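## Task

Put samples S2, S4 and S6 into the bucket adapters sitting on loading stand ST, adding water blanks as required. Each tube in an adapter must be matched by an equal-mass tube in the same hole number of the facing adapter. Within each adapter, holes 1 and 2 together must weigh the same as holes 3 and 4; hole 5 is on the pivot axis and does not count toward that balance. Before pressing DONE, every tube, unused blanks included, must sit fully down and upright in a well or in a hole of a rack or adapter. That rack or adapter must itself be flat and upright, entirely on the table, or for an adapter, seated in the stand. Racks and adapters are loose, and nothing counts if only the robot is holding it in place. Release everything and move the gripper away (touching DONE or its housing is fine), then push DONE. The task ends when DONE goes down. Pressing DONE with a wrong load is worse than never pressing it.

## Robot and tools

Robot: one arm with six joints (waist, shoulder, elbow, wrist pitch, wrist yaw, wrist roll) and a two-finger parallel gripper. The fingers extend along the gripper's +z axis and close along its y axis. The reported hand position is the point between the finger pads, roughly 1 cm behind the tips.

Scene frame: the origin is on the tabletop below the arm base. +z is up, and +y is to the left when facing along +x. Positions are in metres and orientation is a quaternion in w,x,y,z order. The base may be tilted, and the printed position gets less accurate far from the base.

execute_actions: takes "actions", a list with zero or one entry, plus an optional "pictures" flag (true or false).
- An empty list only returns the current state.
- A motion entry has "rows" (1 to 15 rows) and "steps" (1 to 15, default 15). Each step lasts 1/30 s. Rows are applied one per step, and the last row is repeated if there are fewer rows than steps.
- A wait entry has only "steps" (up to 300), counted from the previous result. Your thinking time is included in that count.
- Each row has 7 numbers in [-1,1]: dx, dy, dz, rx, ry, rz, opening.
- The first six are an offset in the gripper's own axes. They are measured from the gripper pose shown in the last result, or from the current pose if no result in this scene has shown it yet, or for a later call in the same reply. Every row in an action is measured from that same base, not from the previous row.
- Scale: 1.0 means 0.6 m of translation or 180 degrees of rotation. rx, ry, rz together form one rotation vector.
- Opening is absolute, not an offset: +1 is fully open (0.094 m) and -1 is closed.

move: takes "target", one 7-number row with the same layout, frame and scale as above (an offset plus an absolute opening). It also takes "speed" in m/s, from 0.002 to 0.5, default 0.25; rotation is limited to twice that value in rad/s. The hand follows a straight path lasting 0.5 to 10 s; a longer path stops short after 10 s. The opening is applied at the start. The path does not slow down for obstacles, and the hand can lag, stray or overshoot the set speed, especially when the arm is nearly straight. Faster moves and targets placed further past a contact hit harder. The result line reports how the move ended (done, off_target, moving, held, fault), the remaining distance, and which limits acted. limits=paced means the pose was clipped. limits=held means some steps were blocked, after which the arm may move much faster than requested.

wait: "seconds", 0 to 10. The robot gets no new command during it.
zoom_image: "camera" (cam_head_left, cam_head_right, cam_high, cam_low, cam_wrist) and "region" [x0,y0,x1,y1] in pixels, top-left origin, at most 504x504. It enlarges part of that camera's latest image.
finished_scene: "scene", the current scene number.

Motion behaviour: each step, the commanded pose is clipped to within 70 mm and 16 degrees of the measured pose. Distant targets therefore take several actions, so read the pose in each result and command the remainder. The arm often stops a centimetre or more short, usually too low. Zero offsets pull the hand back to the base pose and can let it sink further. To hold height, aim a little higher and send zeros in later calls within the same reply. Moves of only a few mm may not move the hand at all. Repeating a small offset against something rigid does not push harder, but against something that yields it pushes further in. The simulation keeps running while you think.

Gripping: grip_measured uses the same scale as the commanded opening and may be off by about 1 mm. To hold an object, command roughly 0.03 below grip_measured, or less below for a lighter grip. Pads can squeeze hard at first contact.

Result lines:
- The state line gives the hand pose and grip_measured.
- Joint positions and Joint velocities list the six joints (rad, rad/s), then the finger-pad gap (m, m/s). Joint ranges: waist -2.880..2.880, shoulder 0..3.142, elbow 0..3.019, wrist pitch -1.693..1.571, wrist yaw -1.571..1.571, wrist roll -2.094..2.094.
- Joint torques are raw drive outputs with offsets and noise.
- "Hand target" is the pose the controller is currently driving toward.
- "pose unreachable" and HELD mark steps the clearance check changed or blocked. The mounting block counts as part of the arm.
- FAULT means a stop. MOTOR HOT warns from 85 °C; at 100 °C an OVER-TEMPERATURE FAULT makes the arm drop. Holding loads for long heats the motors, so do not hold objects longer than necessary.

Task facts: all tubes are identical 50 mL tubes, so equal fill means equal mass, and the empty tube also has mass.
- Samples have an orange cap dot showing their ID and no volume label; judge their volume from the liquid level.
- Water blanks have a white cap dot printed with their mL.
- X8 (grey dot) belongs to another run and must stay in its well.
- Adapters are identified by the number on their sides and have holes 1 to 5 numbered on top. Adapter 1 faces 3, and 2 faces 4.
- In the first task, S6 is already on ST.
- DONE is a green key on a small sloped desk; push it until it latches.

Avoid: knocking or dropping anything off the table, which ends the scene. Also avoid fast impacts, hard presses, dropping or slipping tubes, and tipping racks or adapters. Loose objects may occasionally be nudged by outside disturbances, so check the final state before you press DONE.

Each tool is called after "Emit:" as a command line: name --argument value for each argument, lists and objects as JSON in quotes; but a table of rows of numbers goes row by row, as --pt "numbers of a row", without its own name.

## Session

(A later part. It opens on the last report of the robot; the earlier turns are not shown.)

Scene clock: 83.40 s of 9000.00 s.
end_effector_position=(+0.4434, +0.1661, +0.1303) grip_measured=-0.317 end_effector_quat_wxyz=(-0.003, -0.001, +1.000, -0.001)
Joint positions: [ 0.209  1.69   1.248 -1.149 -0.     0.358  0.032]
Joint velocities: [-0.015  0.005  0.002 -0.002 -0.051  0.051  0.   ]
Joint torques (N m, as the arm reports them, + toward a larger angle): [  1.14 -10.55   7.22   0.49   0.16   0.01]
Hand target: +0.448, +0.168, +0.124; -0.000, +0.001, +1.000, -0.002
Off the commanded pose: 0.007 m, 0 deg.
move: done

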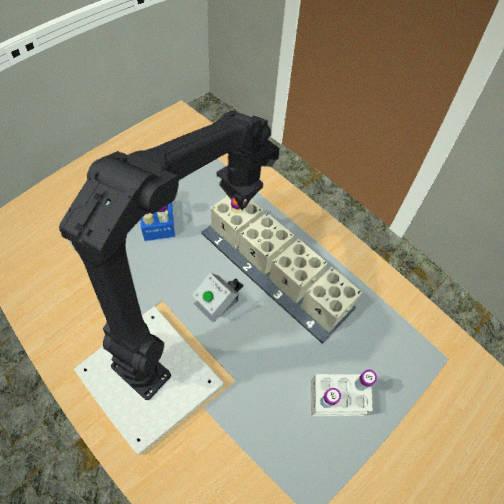

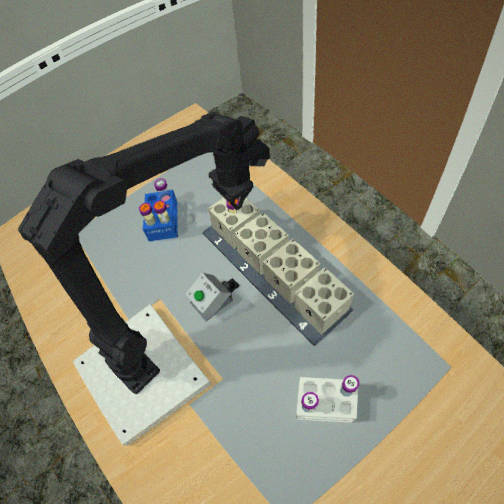

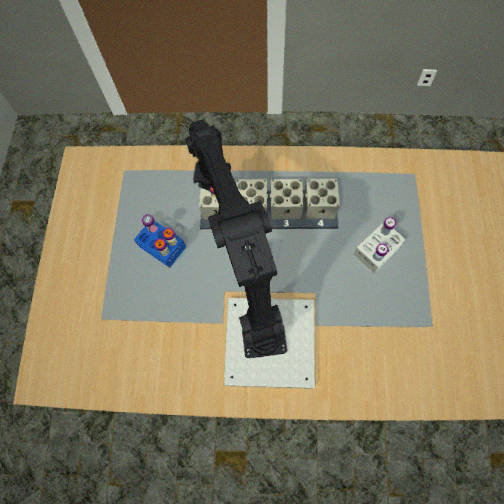

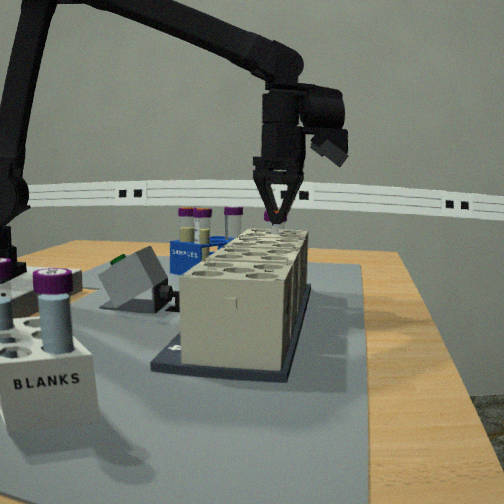

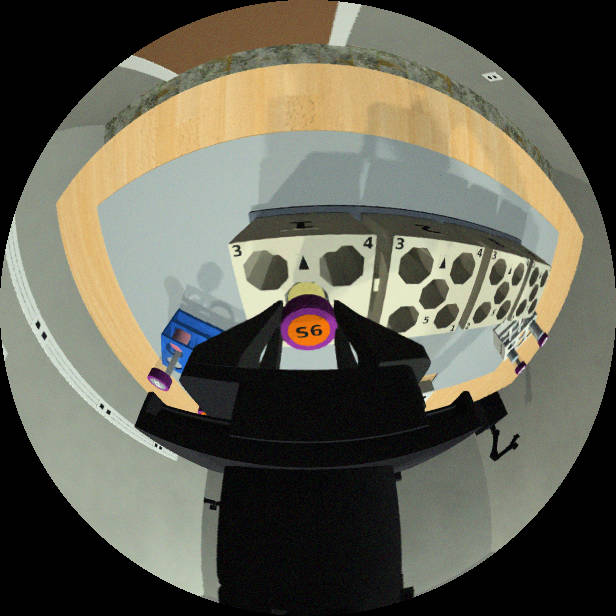

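Emit:
move --target '[-0.004,0,0.014,0,0,0,-0.34]' --speed 0.03

Emit:
move --target '[0,0,0,0,0,0,0.2]'

Emit:
move --target '[0,0,-0.13,0,0,0,0.2]' --speed 0.15

Emit:
move --target '[0.22,0.235,-0.03,0,0,0.2,0.2]'

Scene clock: 95.63 s of 9000.00 s.
end_effector_position=(+0.4428, +0.1660, +0.1281) grip_measured=-0.317 end_effector_quat_wxyz=(-0.002, -0.001, +1.000, -0.000)
Joint positions: [ 0.209  1.69   1.242 -1.141 -0.001  0.358  0.032]
Joint velocities: [-0.015  0.005 -0.022  0.002 -0.037  0.007 -0.001]
Joint torques (N m, as the arm reports them, + toward a larger angle): [  0.84 -10.67   6.97   0.35   0.08  -0.06]
Hand target: +0.446, +0.166, +0.122; -0.003, -0.001, +1.000, -0.001
Off the commanded pose: 0.007 m, 0 deg.
After step 90, 8.53 s passed at rest.
move: done

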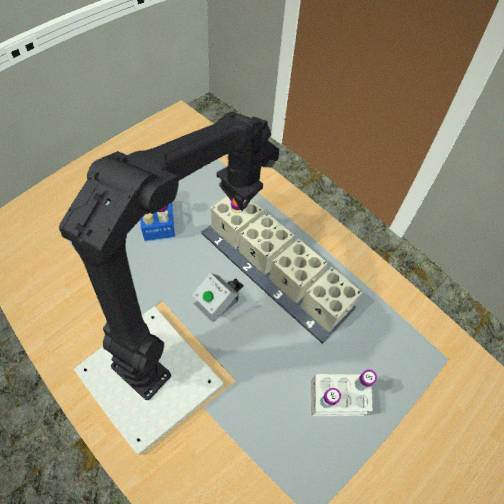

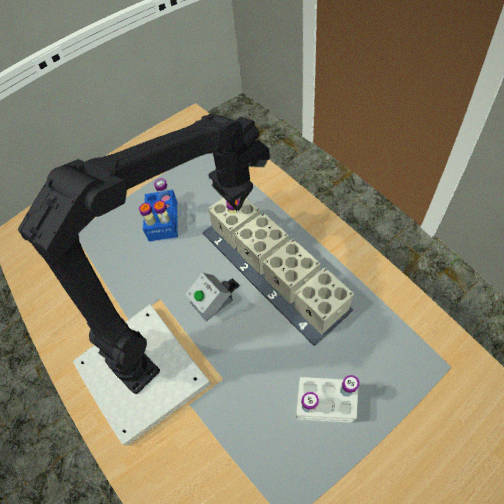

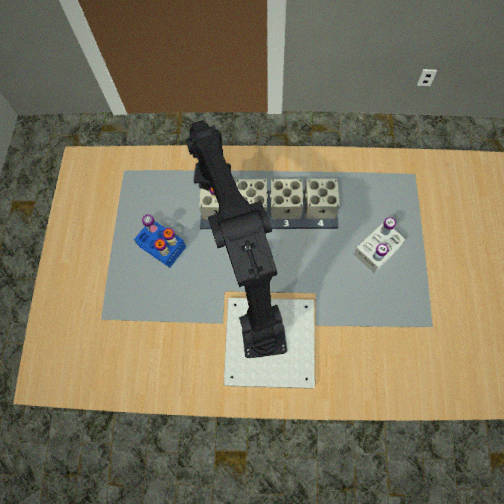

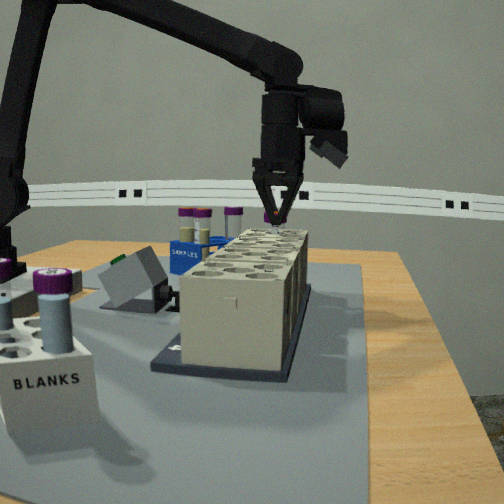

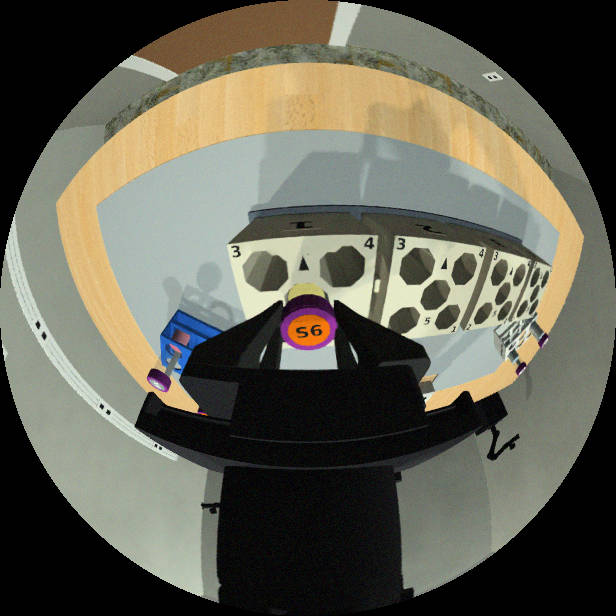

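Scene clock: 96.13 s of 9000.00 s.
end_effector_position=(+0.4428, +0.1660, +0.1281) grip_measured=+0.198 end_effector_quat_wxyz=(-0.002, -0.001, +1.000, -0.000)
Joint positions: [ 0.209  1.69   1.242 -1.141 -0.001  0.358  0.056]
Joint velocities: [-0.005 -0.005 -0.012 -0.012 -0.037 -0.022 -0.   ]
Joint torques (N m, as the arm reports them, + toward a larger angle): [  1.   -11.6    6.89  -0.08   0.07  -0.04]
Hand target: +0.443, +0.166, +0.128; -0.002, -0.001, +1.000, -0.000
Off the commanded pose: 0.000 m, 0 deg.
move: done

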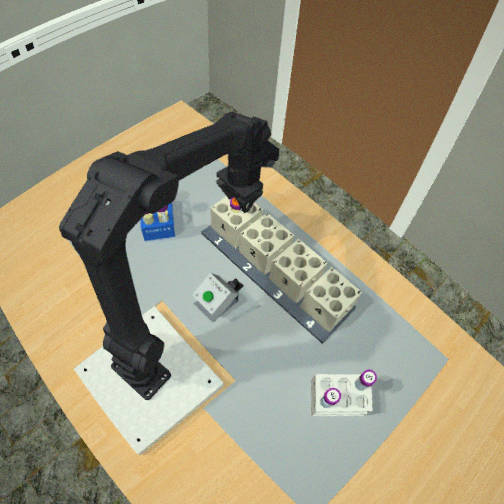

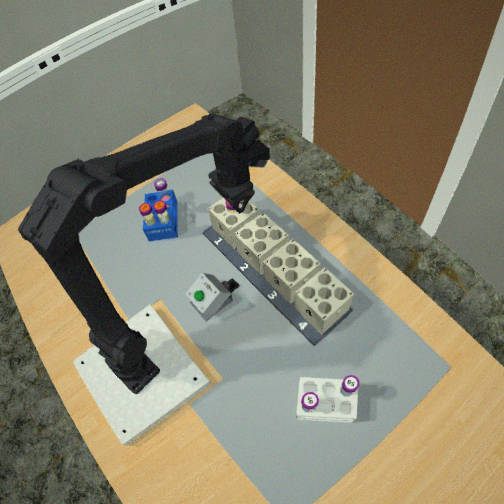

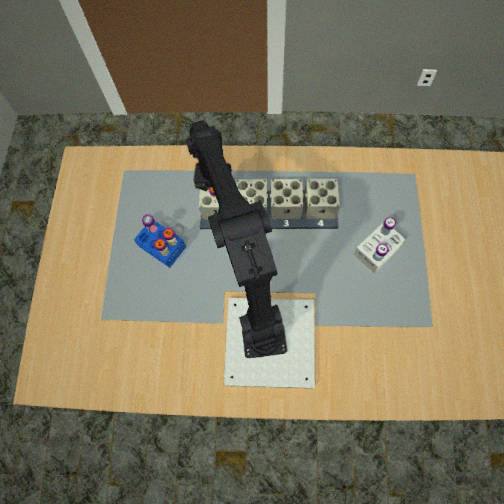

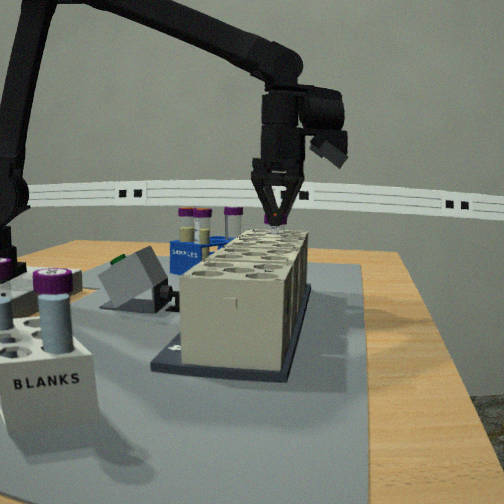

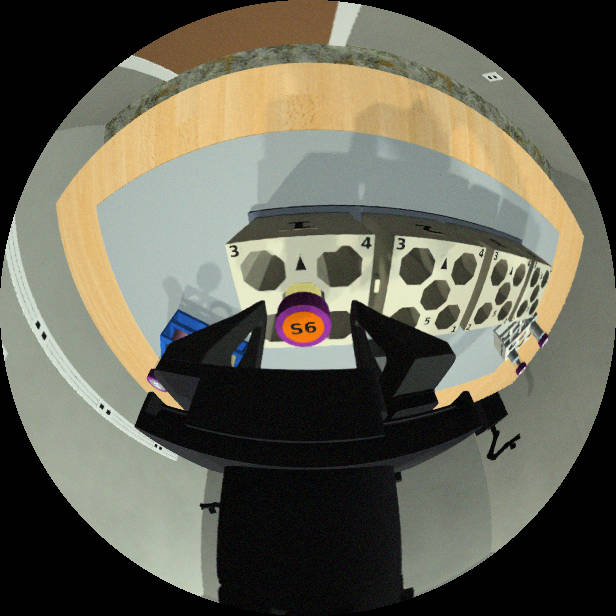

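Scene clock: 97.10 s of 9000.00 s.
end_effector_position=(+0.4333, +0.1624, +0.1902) grip_measured=+0.198 end_effector_quat_wxyz=(-0.017, -0.001, +1.000, -0.006)
Joint positions: [ 0.209  1.628  1.336 -1.329 -0.001  0.358  0.056]
Joint velocities: [-0.015 -0.015 -0.002  0.002  0.022 -0.022 -0.001]
Joint torques (N m, as the arm reports them, + toward a larger angle): [  0.97 -11.56   9.98  -0.55   0.06  -0.03]
Hand target: +0.442, +0.166, +0.206; -0.002, -0.001, +1.000, -0.000
Off the commanded pose: 0.019 m, 2 deg.
move: off_target

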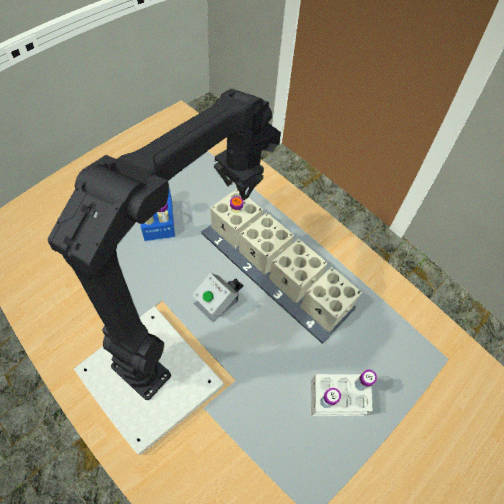

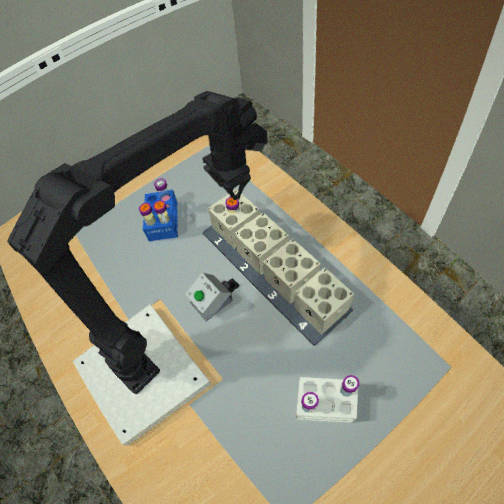

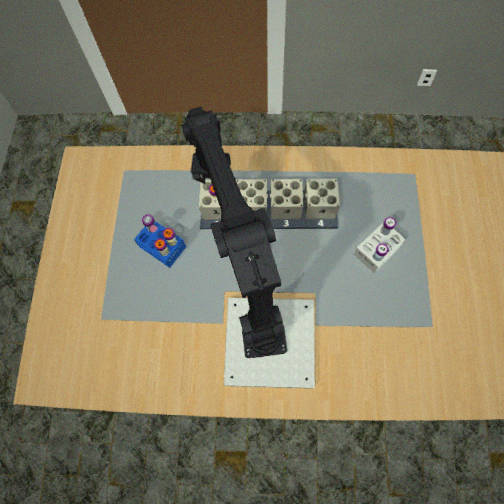

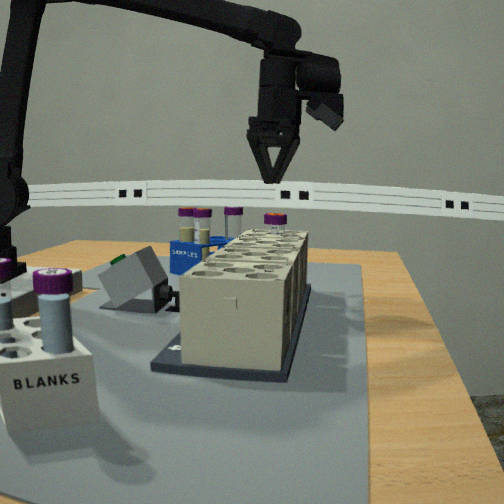

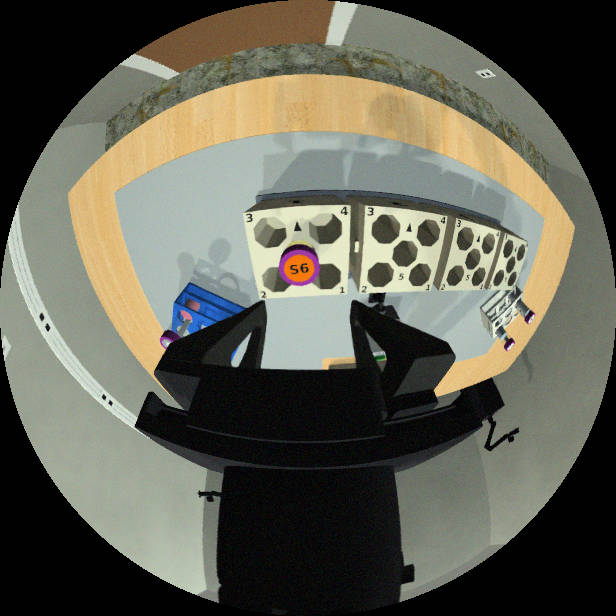

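Scene clock: 99.00 s of 9000.00 s.
end_effector_position=(+0.3017, +0.3063, +0.1965) grip_measured=+0.198 end_effector_quat_wxyz=(-0.021, +0.301, +0.953, -0.022)
Joint positions: [ 0.632  1.553  1.264 -1.353 -0.023  1.394  0.056]
Joint velocities: [-0.005 -0.005  0.002 -0.012 -0.022  0.037  0.   ]
Joint torques (N m, as the arm reports them, + toward a larger angle): [  0.57 -11.69   7.96  -0.64   0.15   0.05]
Hand target: +0.303, +0.305, +0.210; -0.015, +0.308, +0.951, -0.012
Off the commanded pose: 0.015 m, 2 deg.
move: off_target

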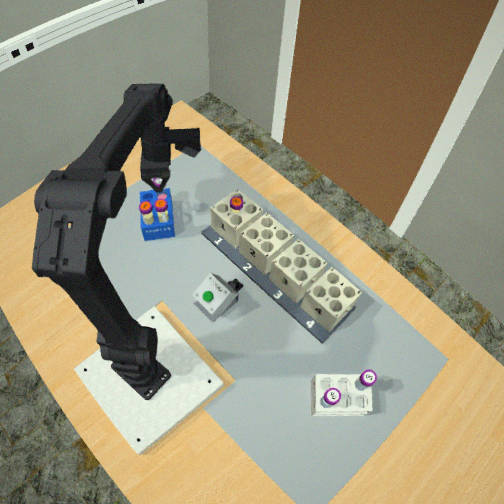

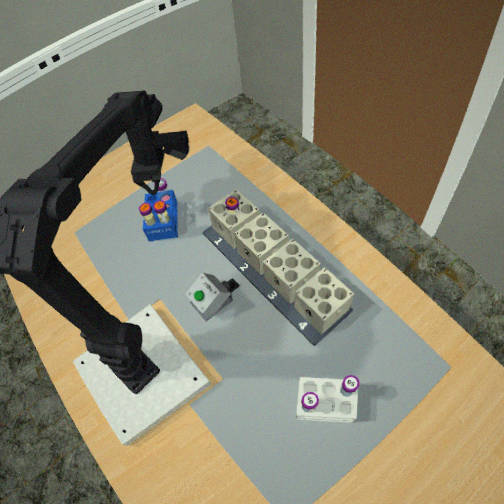

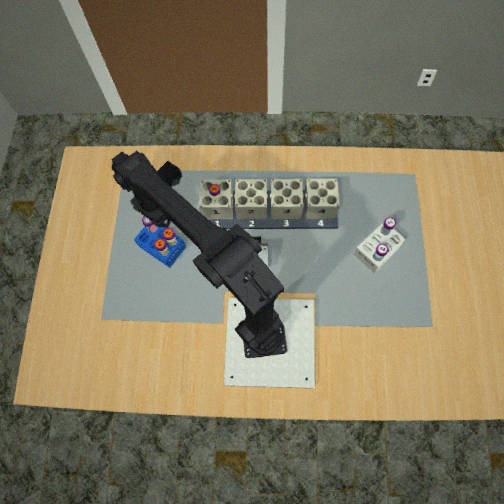

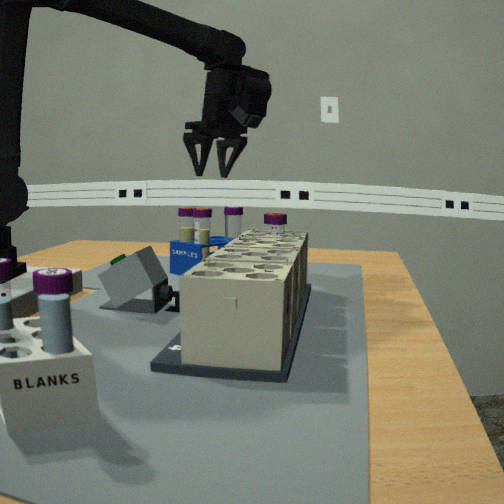

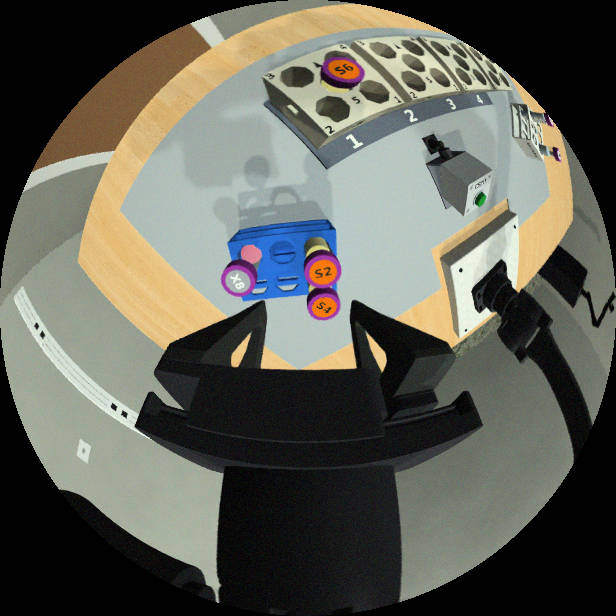

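Emit:
move --target '[-0.014,-0.022,0.075,-0.017,-0.009,0,0.2]' --speed 0.08

Scene clock: 104.00 s of 9000.00 s.
end_effector_position=(+0.2926, +0.2878, +0.1400) grip_measured=+0.198 end_effector_quat_wxyz=(-0.011, +0.303, +0.953, -0.019)
Joint positions: [ 0.624  1.548  1.102 -1.181 -0.007  1.389  0.056]
Joint velocities: [-0.005 -0.034 -0.002  0.007 -0.022  0.037 -0.   ]
Joint torques (N m, as the arm reports them, + toward a larger angle): [  0.38 -11.24   7.22   0.22   0.22  -0.12]
Hand target: +0.299, +0.289, +0.152; +0.001, +0.301, +0.954, -0.001
Off the commanded pose: 0.014 m, 3 deg.
After step 90, 1.10 s passed at rest.
move: off_target

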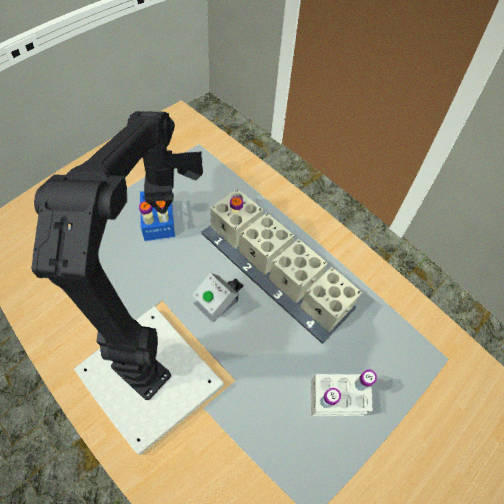

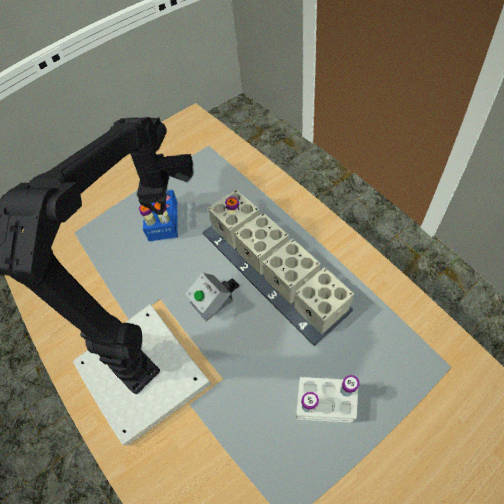

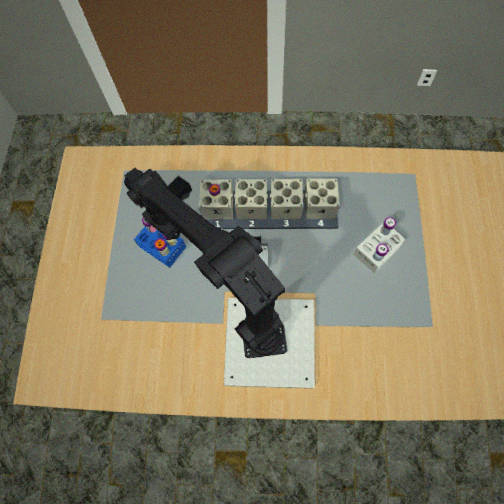

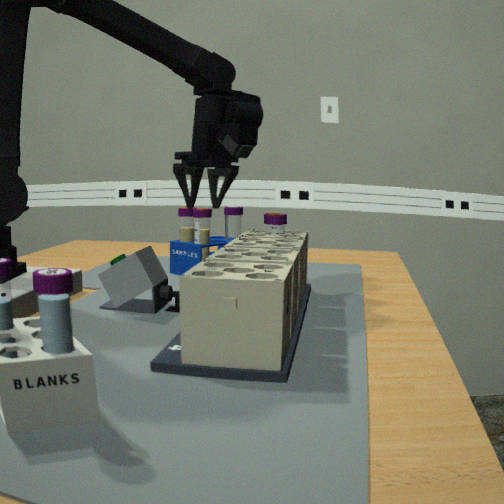

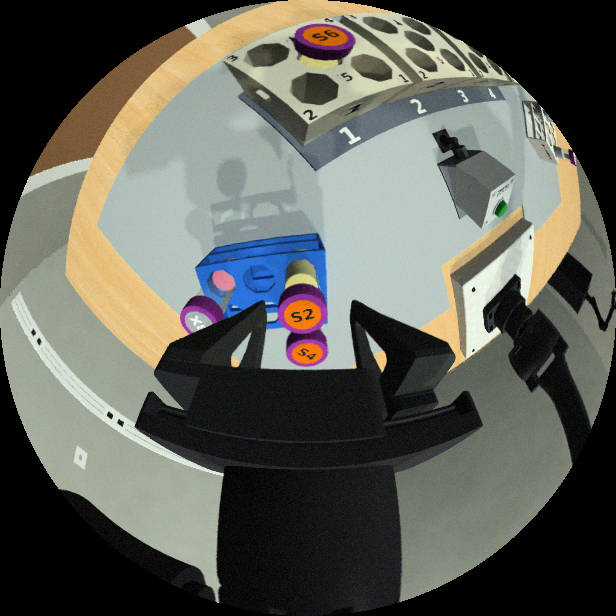

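Emit:
move --target '[0,0.016,0.022,-0.02,-0.004,0,0.2]' --speed 0.05

Scene clock: 106.83 s of 9000.00 s.
end_effector_position=(+0.2962, +0.2913, +0.1266) grip_measured=+0.198 end_effector_quat_wxyz=(+0.001, +0.302, +0.953, +0.004)
Joint positions: [ 0.624  1.545  1.06  -1.091 -0.007  1.389  0.056]
Joint velocities: [-0.005 -0.005 -0.007  0.012 -0.095  0.051 -0.001]
Joint torques (N m, as the arm reports them, + toward a larger angle): [ 1.26 -9.03  6.93  0.28  0.17  0.02]
Hand target: +0.298, +0.295, +0.126; +0.005, +0.303, +0.953, +0.009
Off the commanded pose: 0.004 m, 1 deg.
move: done

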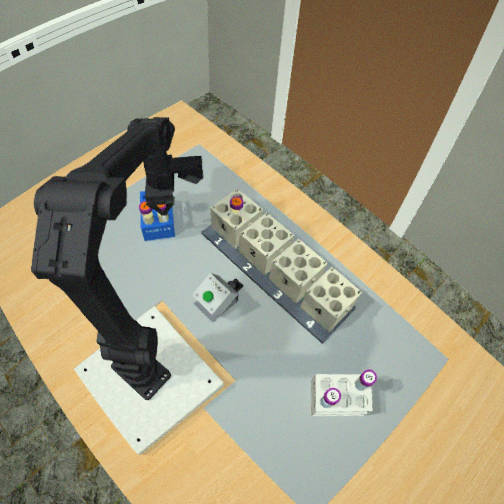

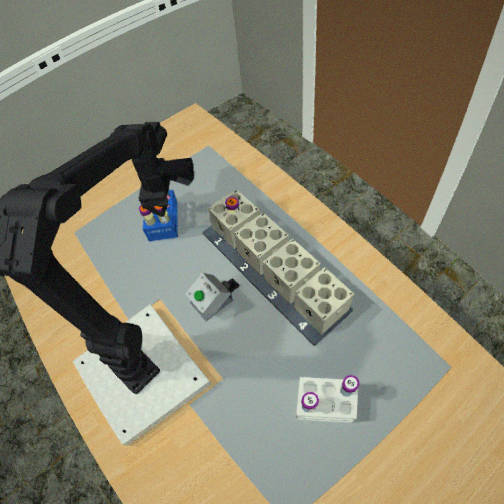

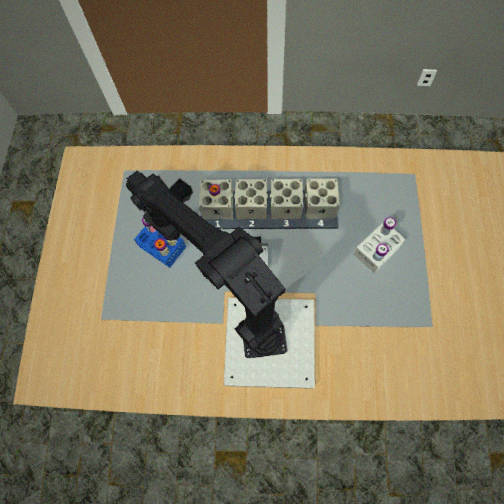

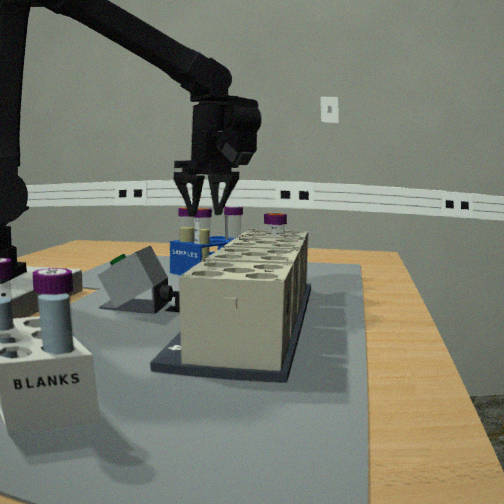

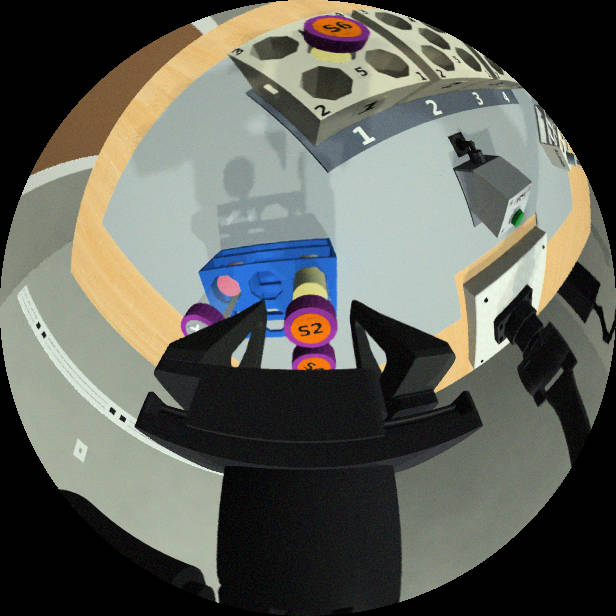

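Emit:
move --target '[0.008,0.002,0.015,0,0,0,0.2]' --speed 0.05

Emit:
move --target '[0,0,0,0,0,0,-0.33]'

Scene clock: 109.63 s of 9000.00 s.
end_effector_position=(+0.2927, +0.2909, +0.1221) grip_measured=+0.198 end_effector_quat_wxyz=(+0.001, +0.301, +0.954, +0.003)
Joint positions: [ 0.629  1.545  1.046 -1.079 -0.007  1.391  0.056]
Joint velocities: [-0.005 -0.005  0.007 -0.017  0.051 -0.007 -0.   ]
Joint torques (N m, as the arm reports them, + toward a larger angle): [ 1.21 -8.47  6.84  0.33  0.11  0.04]
Hand target: +0.293, +0.295, +0.118; +0.001, +0.302, +0.953, +0.004
Off the commanded pose: 0.006 m, 0 deg.
move: done

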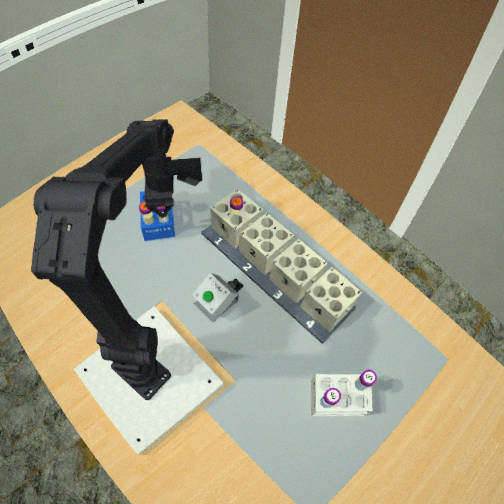

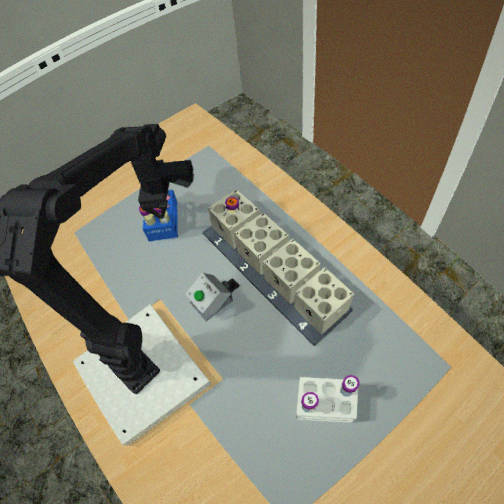

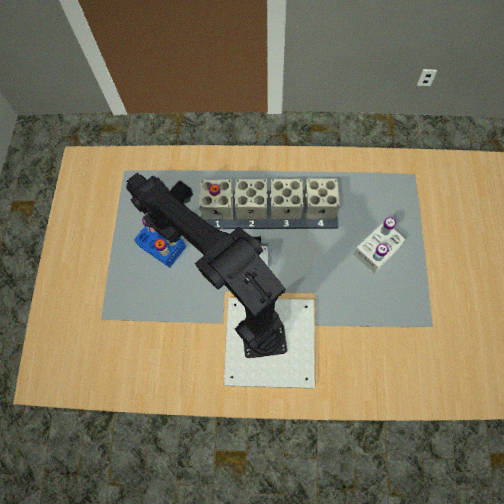

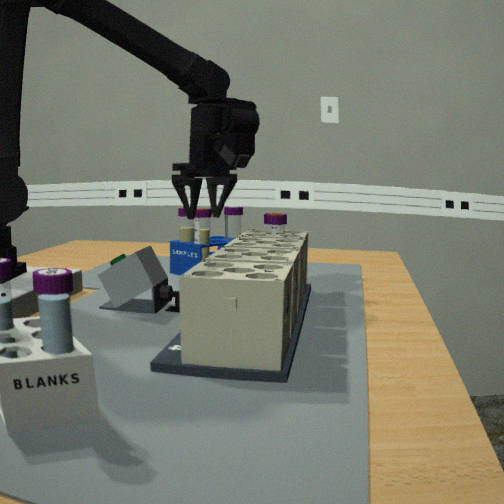

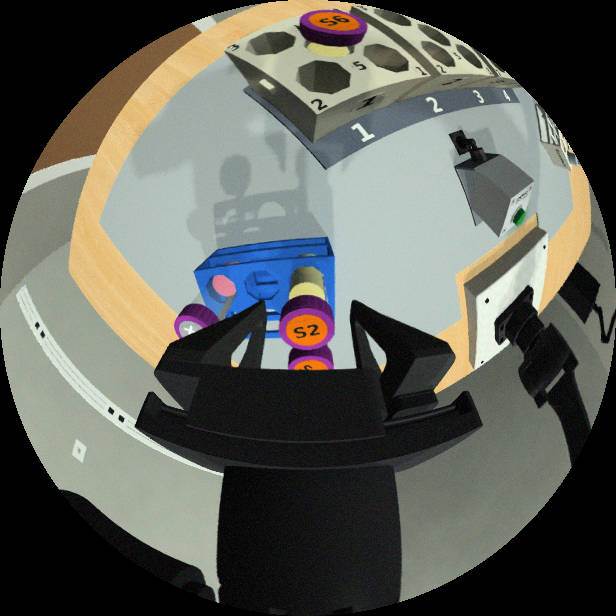

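Scene clock: 110.13 s of 9000.00 s.
end_effector_position=(+0.2925, +0.2907, +0.1218) grip_measured=-0.313 end_effector_quat_wxyz=(+0.001, +0.301, +0.954, +0.003)
Joint positions: [ 0.629  1.545  1.045 -1.079 -0.007  1.391  0.032]
Joint velocities: [-0.024 -0.005 -0.017 -0.027 -0.022 -0.007 -0.001]
Joint torques (N m, as the arm reports them, + toward a larger angle): [ 0.89 -9.22  6.73 -0.13  0.1  -0.04]
Hand target: +0.293, +0.291, +0.122; +0.001, +0.301, +0.954, +0.003
Off the commanded pose: 0.000 m, 0 deg.
move: done

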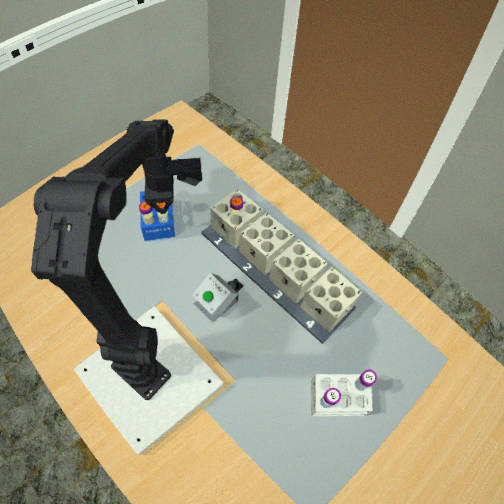

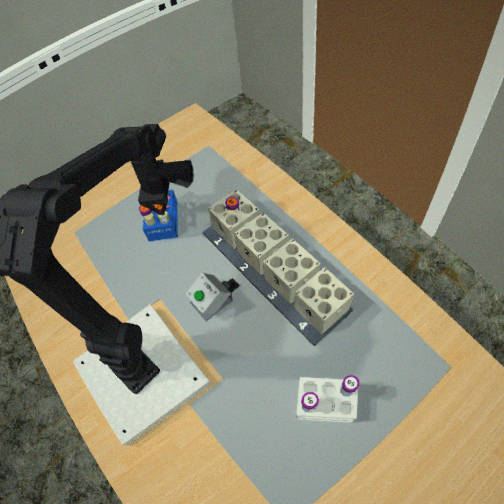

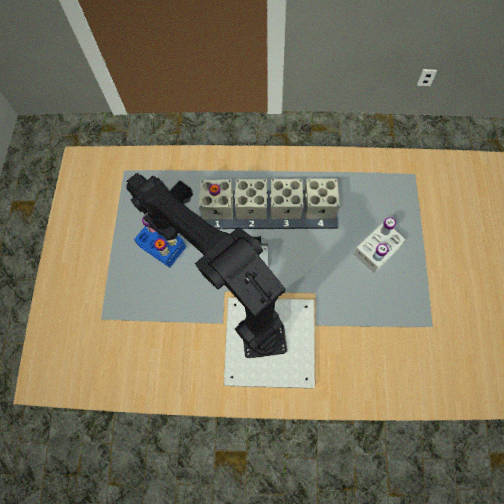

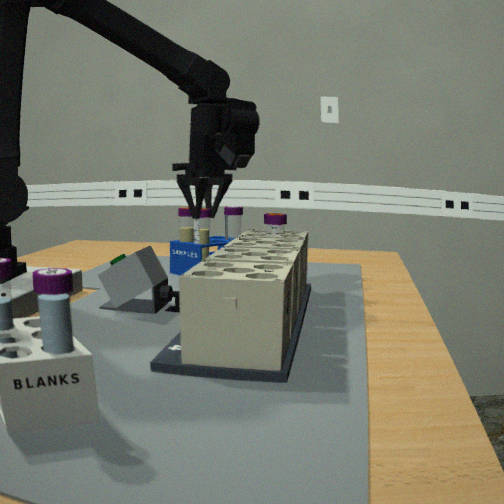

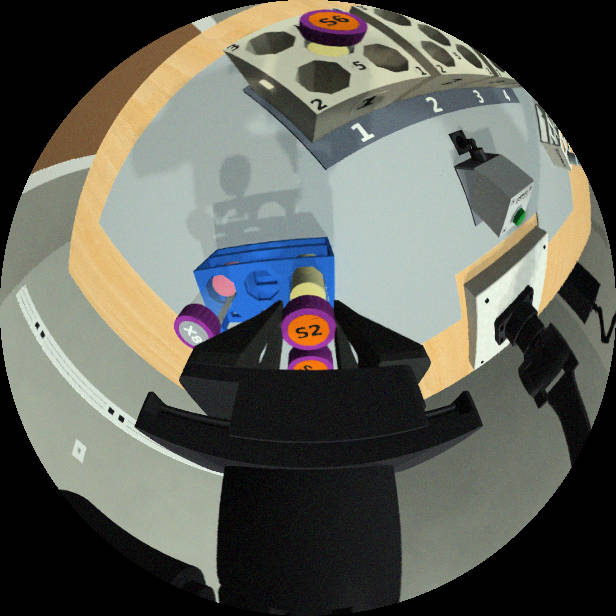

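Emit:
move --target '[-0.003,0.012,-0.22,-0.01,0,0,-0.34]' --speed 0.1

Emit:
move --target '[-0.548,-0.318,-0.04,0,0,-0.195,-0.34]' --speed 0.2

Scene clock: 117.13 s of 9000.00 s.
end_effector_position=(+0.2884, +0.2880, +0.2302) grip_measured=-0.318 end_effector_quat_wxyz=(-0.004, +0.301, +0.954, -0.006)
Joint positions: [ 0.629  1.448  1.241 -1.391 -0.008  1.391  0.032]
Joint velocities: [ 0.005 -0.015 -0.022  0.002 -0.066  0.037 -0.001]
Joint torques (N m, as the arm reports them, + toward a larger angle): [  0.48 -10.14  10.75  -0.57   0.    -0.07]
Hand target: +0.296, +0.294, +0.254; +0.006, +0.301, +0.953, +0.018
Off the commanded pose: 0.026 m, 3 deg.
After step 90, 2.30 s passed at rest.
move: off_target

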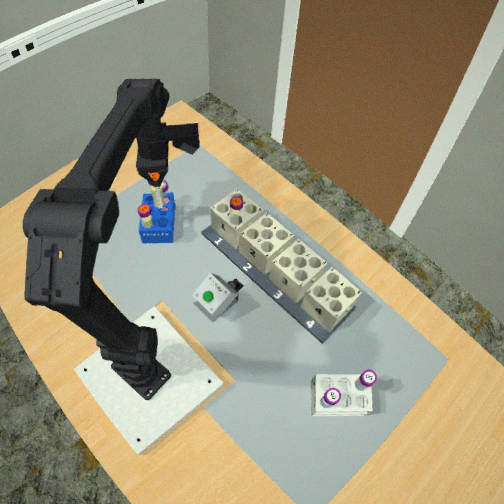

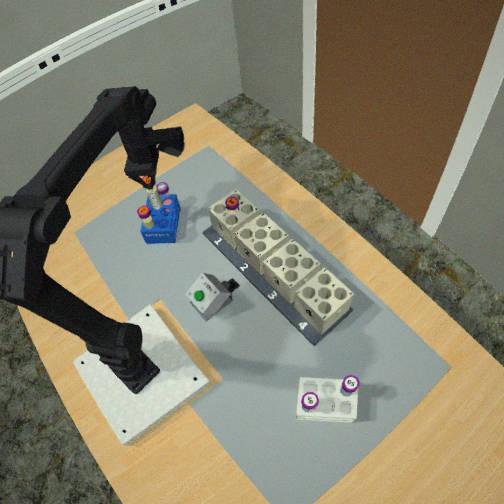

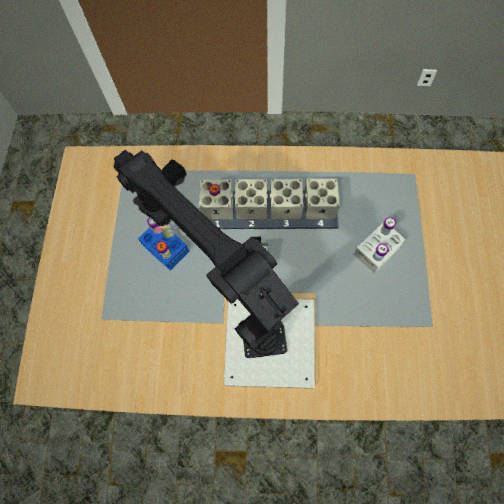

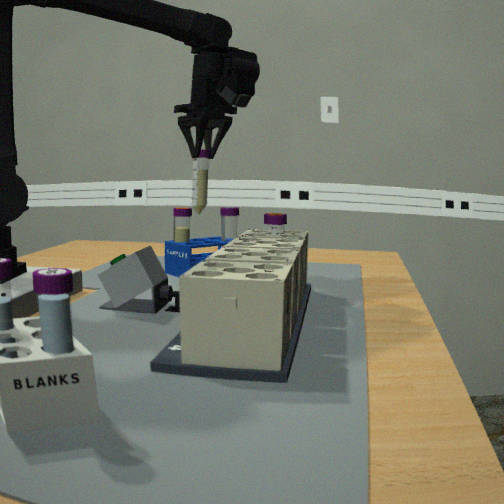

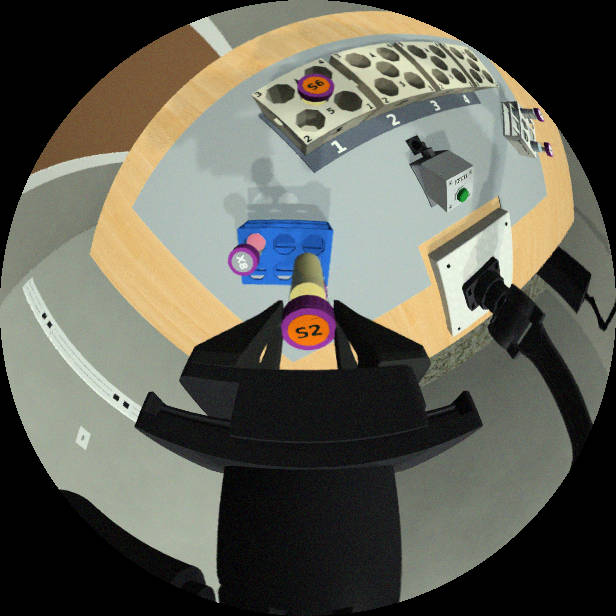

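Scene clock: 119.67 s of 9000.00 s.
end_effector_position=(+0.4311, -0.0595, +0.2426) grip_measured=-0.318 end_effector_quat_wxyz=(-0.018, +0.008, +1.000, -0.002)
Joint positions: [-0.278  1.526  1.359 -1.451  0.014 -0.111  0.032]
Joint velocities: [-0.005 -0.005  0.002 -0.002 -0.066 -0.007 -0.001]
Joint torques (N m, as the arm reports them, + toward a larger angle): [ 1.52 -9.39 11.12 -0.55 -0.02 -0.13]
Hand target: +0.444, -0.059, +0.256; -0.004, -0.000, +1.000, -0.003
Off the commanded pose: 0.022 m, 2 deg.
move: off_target

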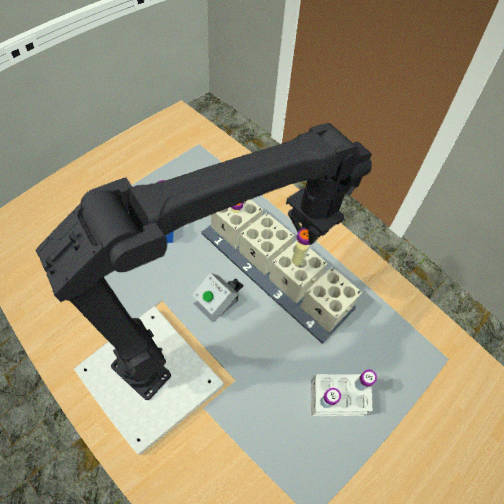

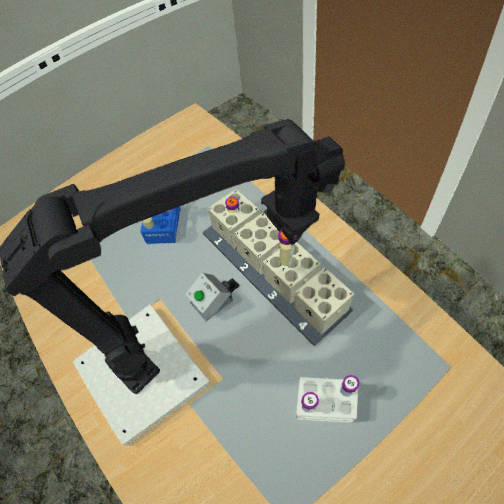

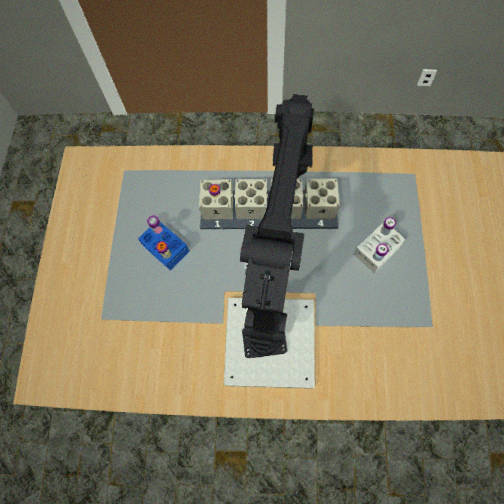

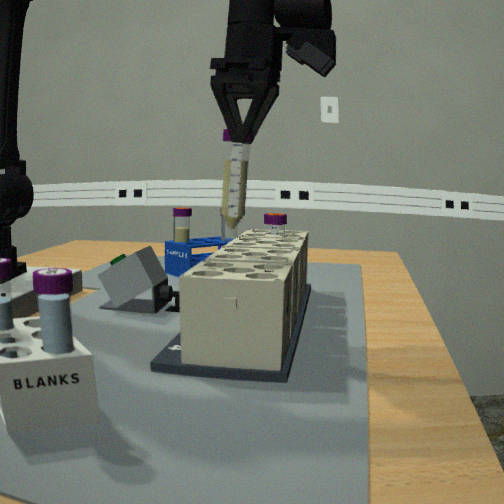

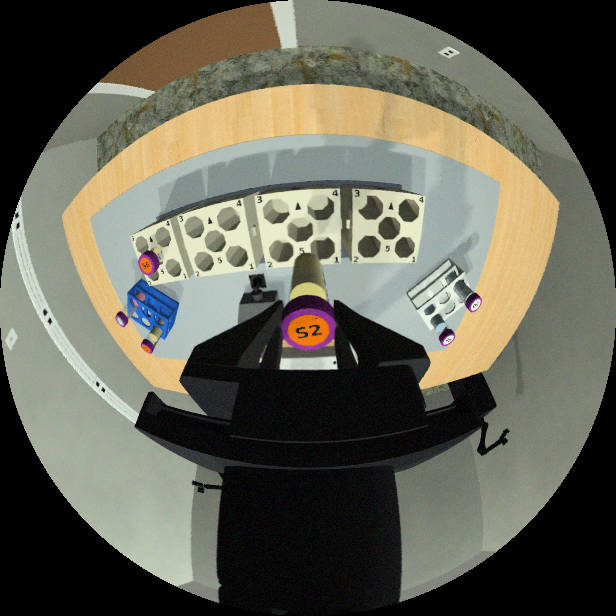

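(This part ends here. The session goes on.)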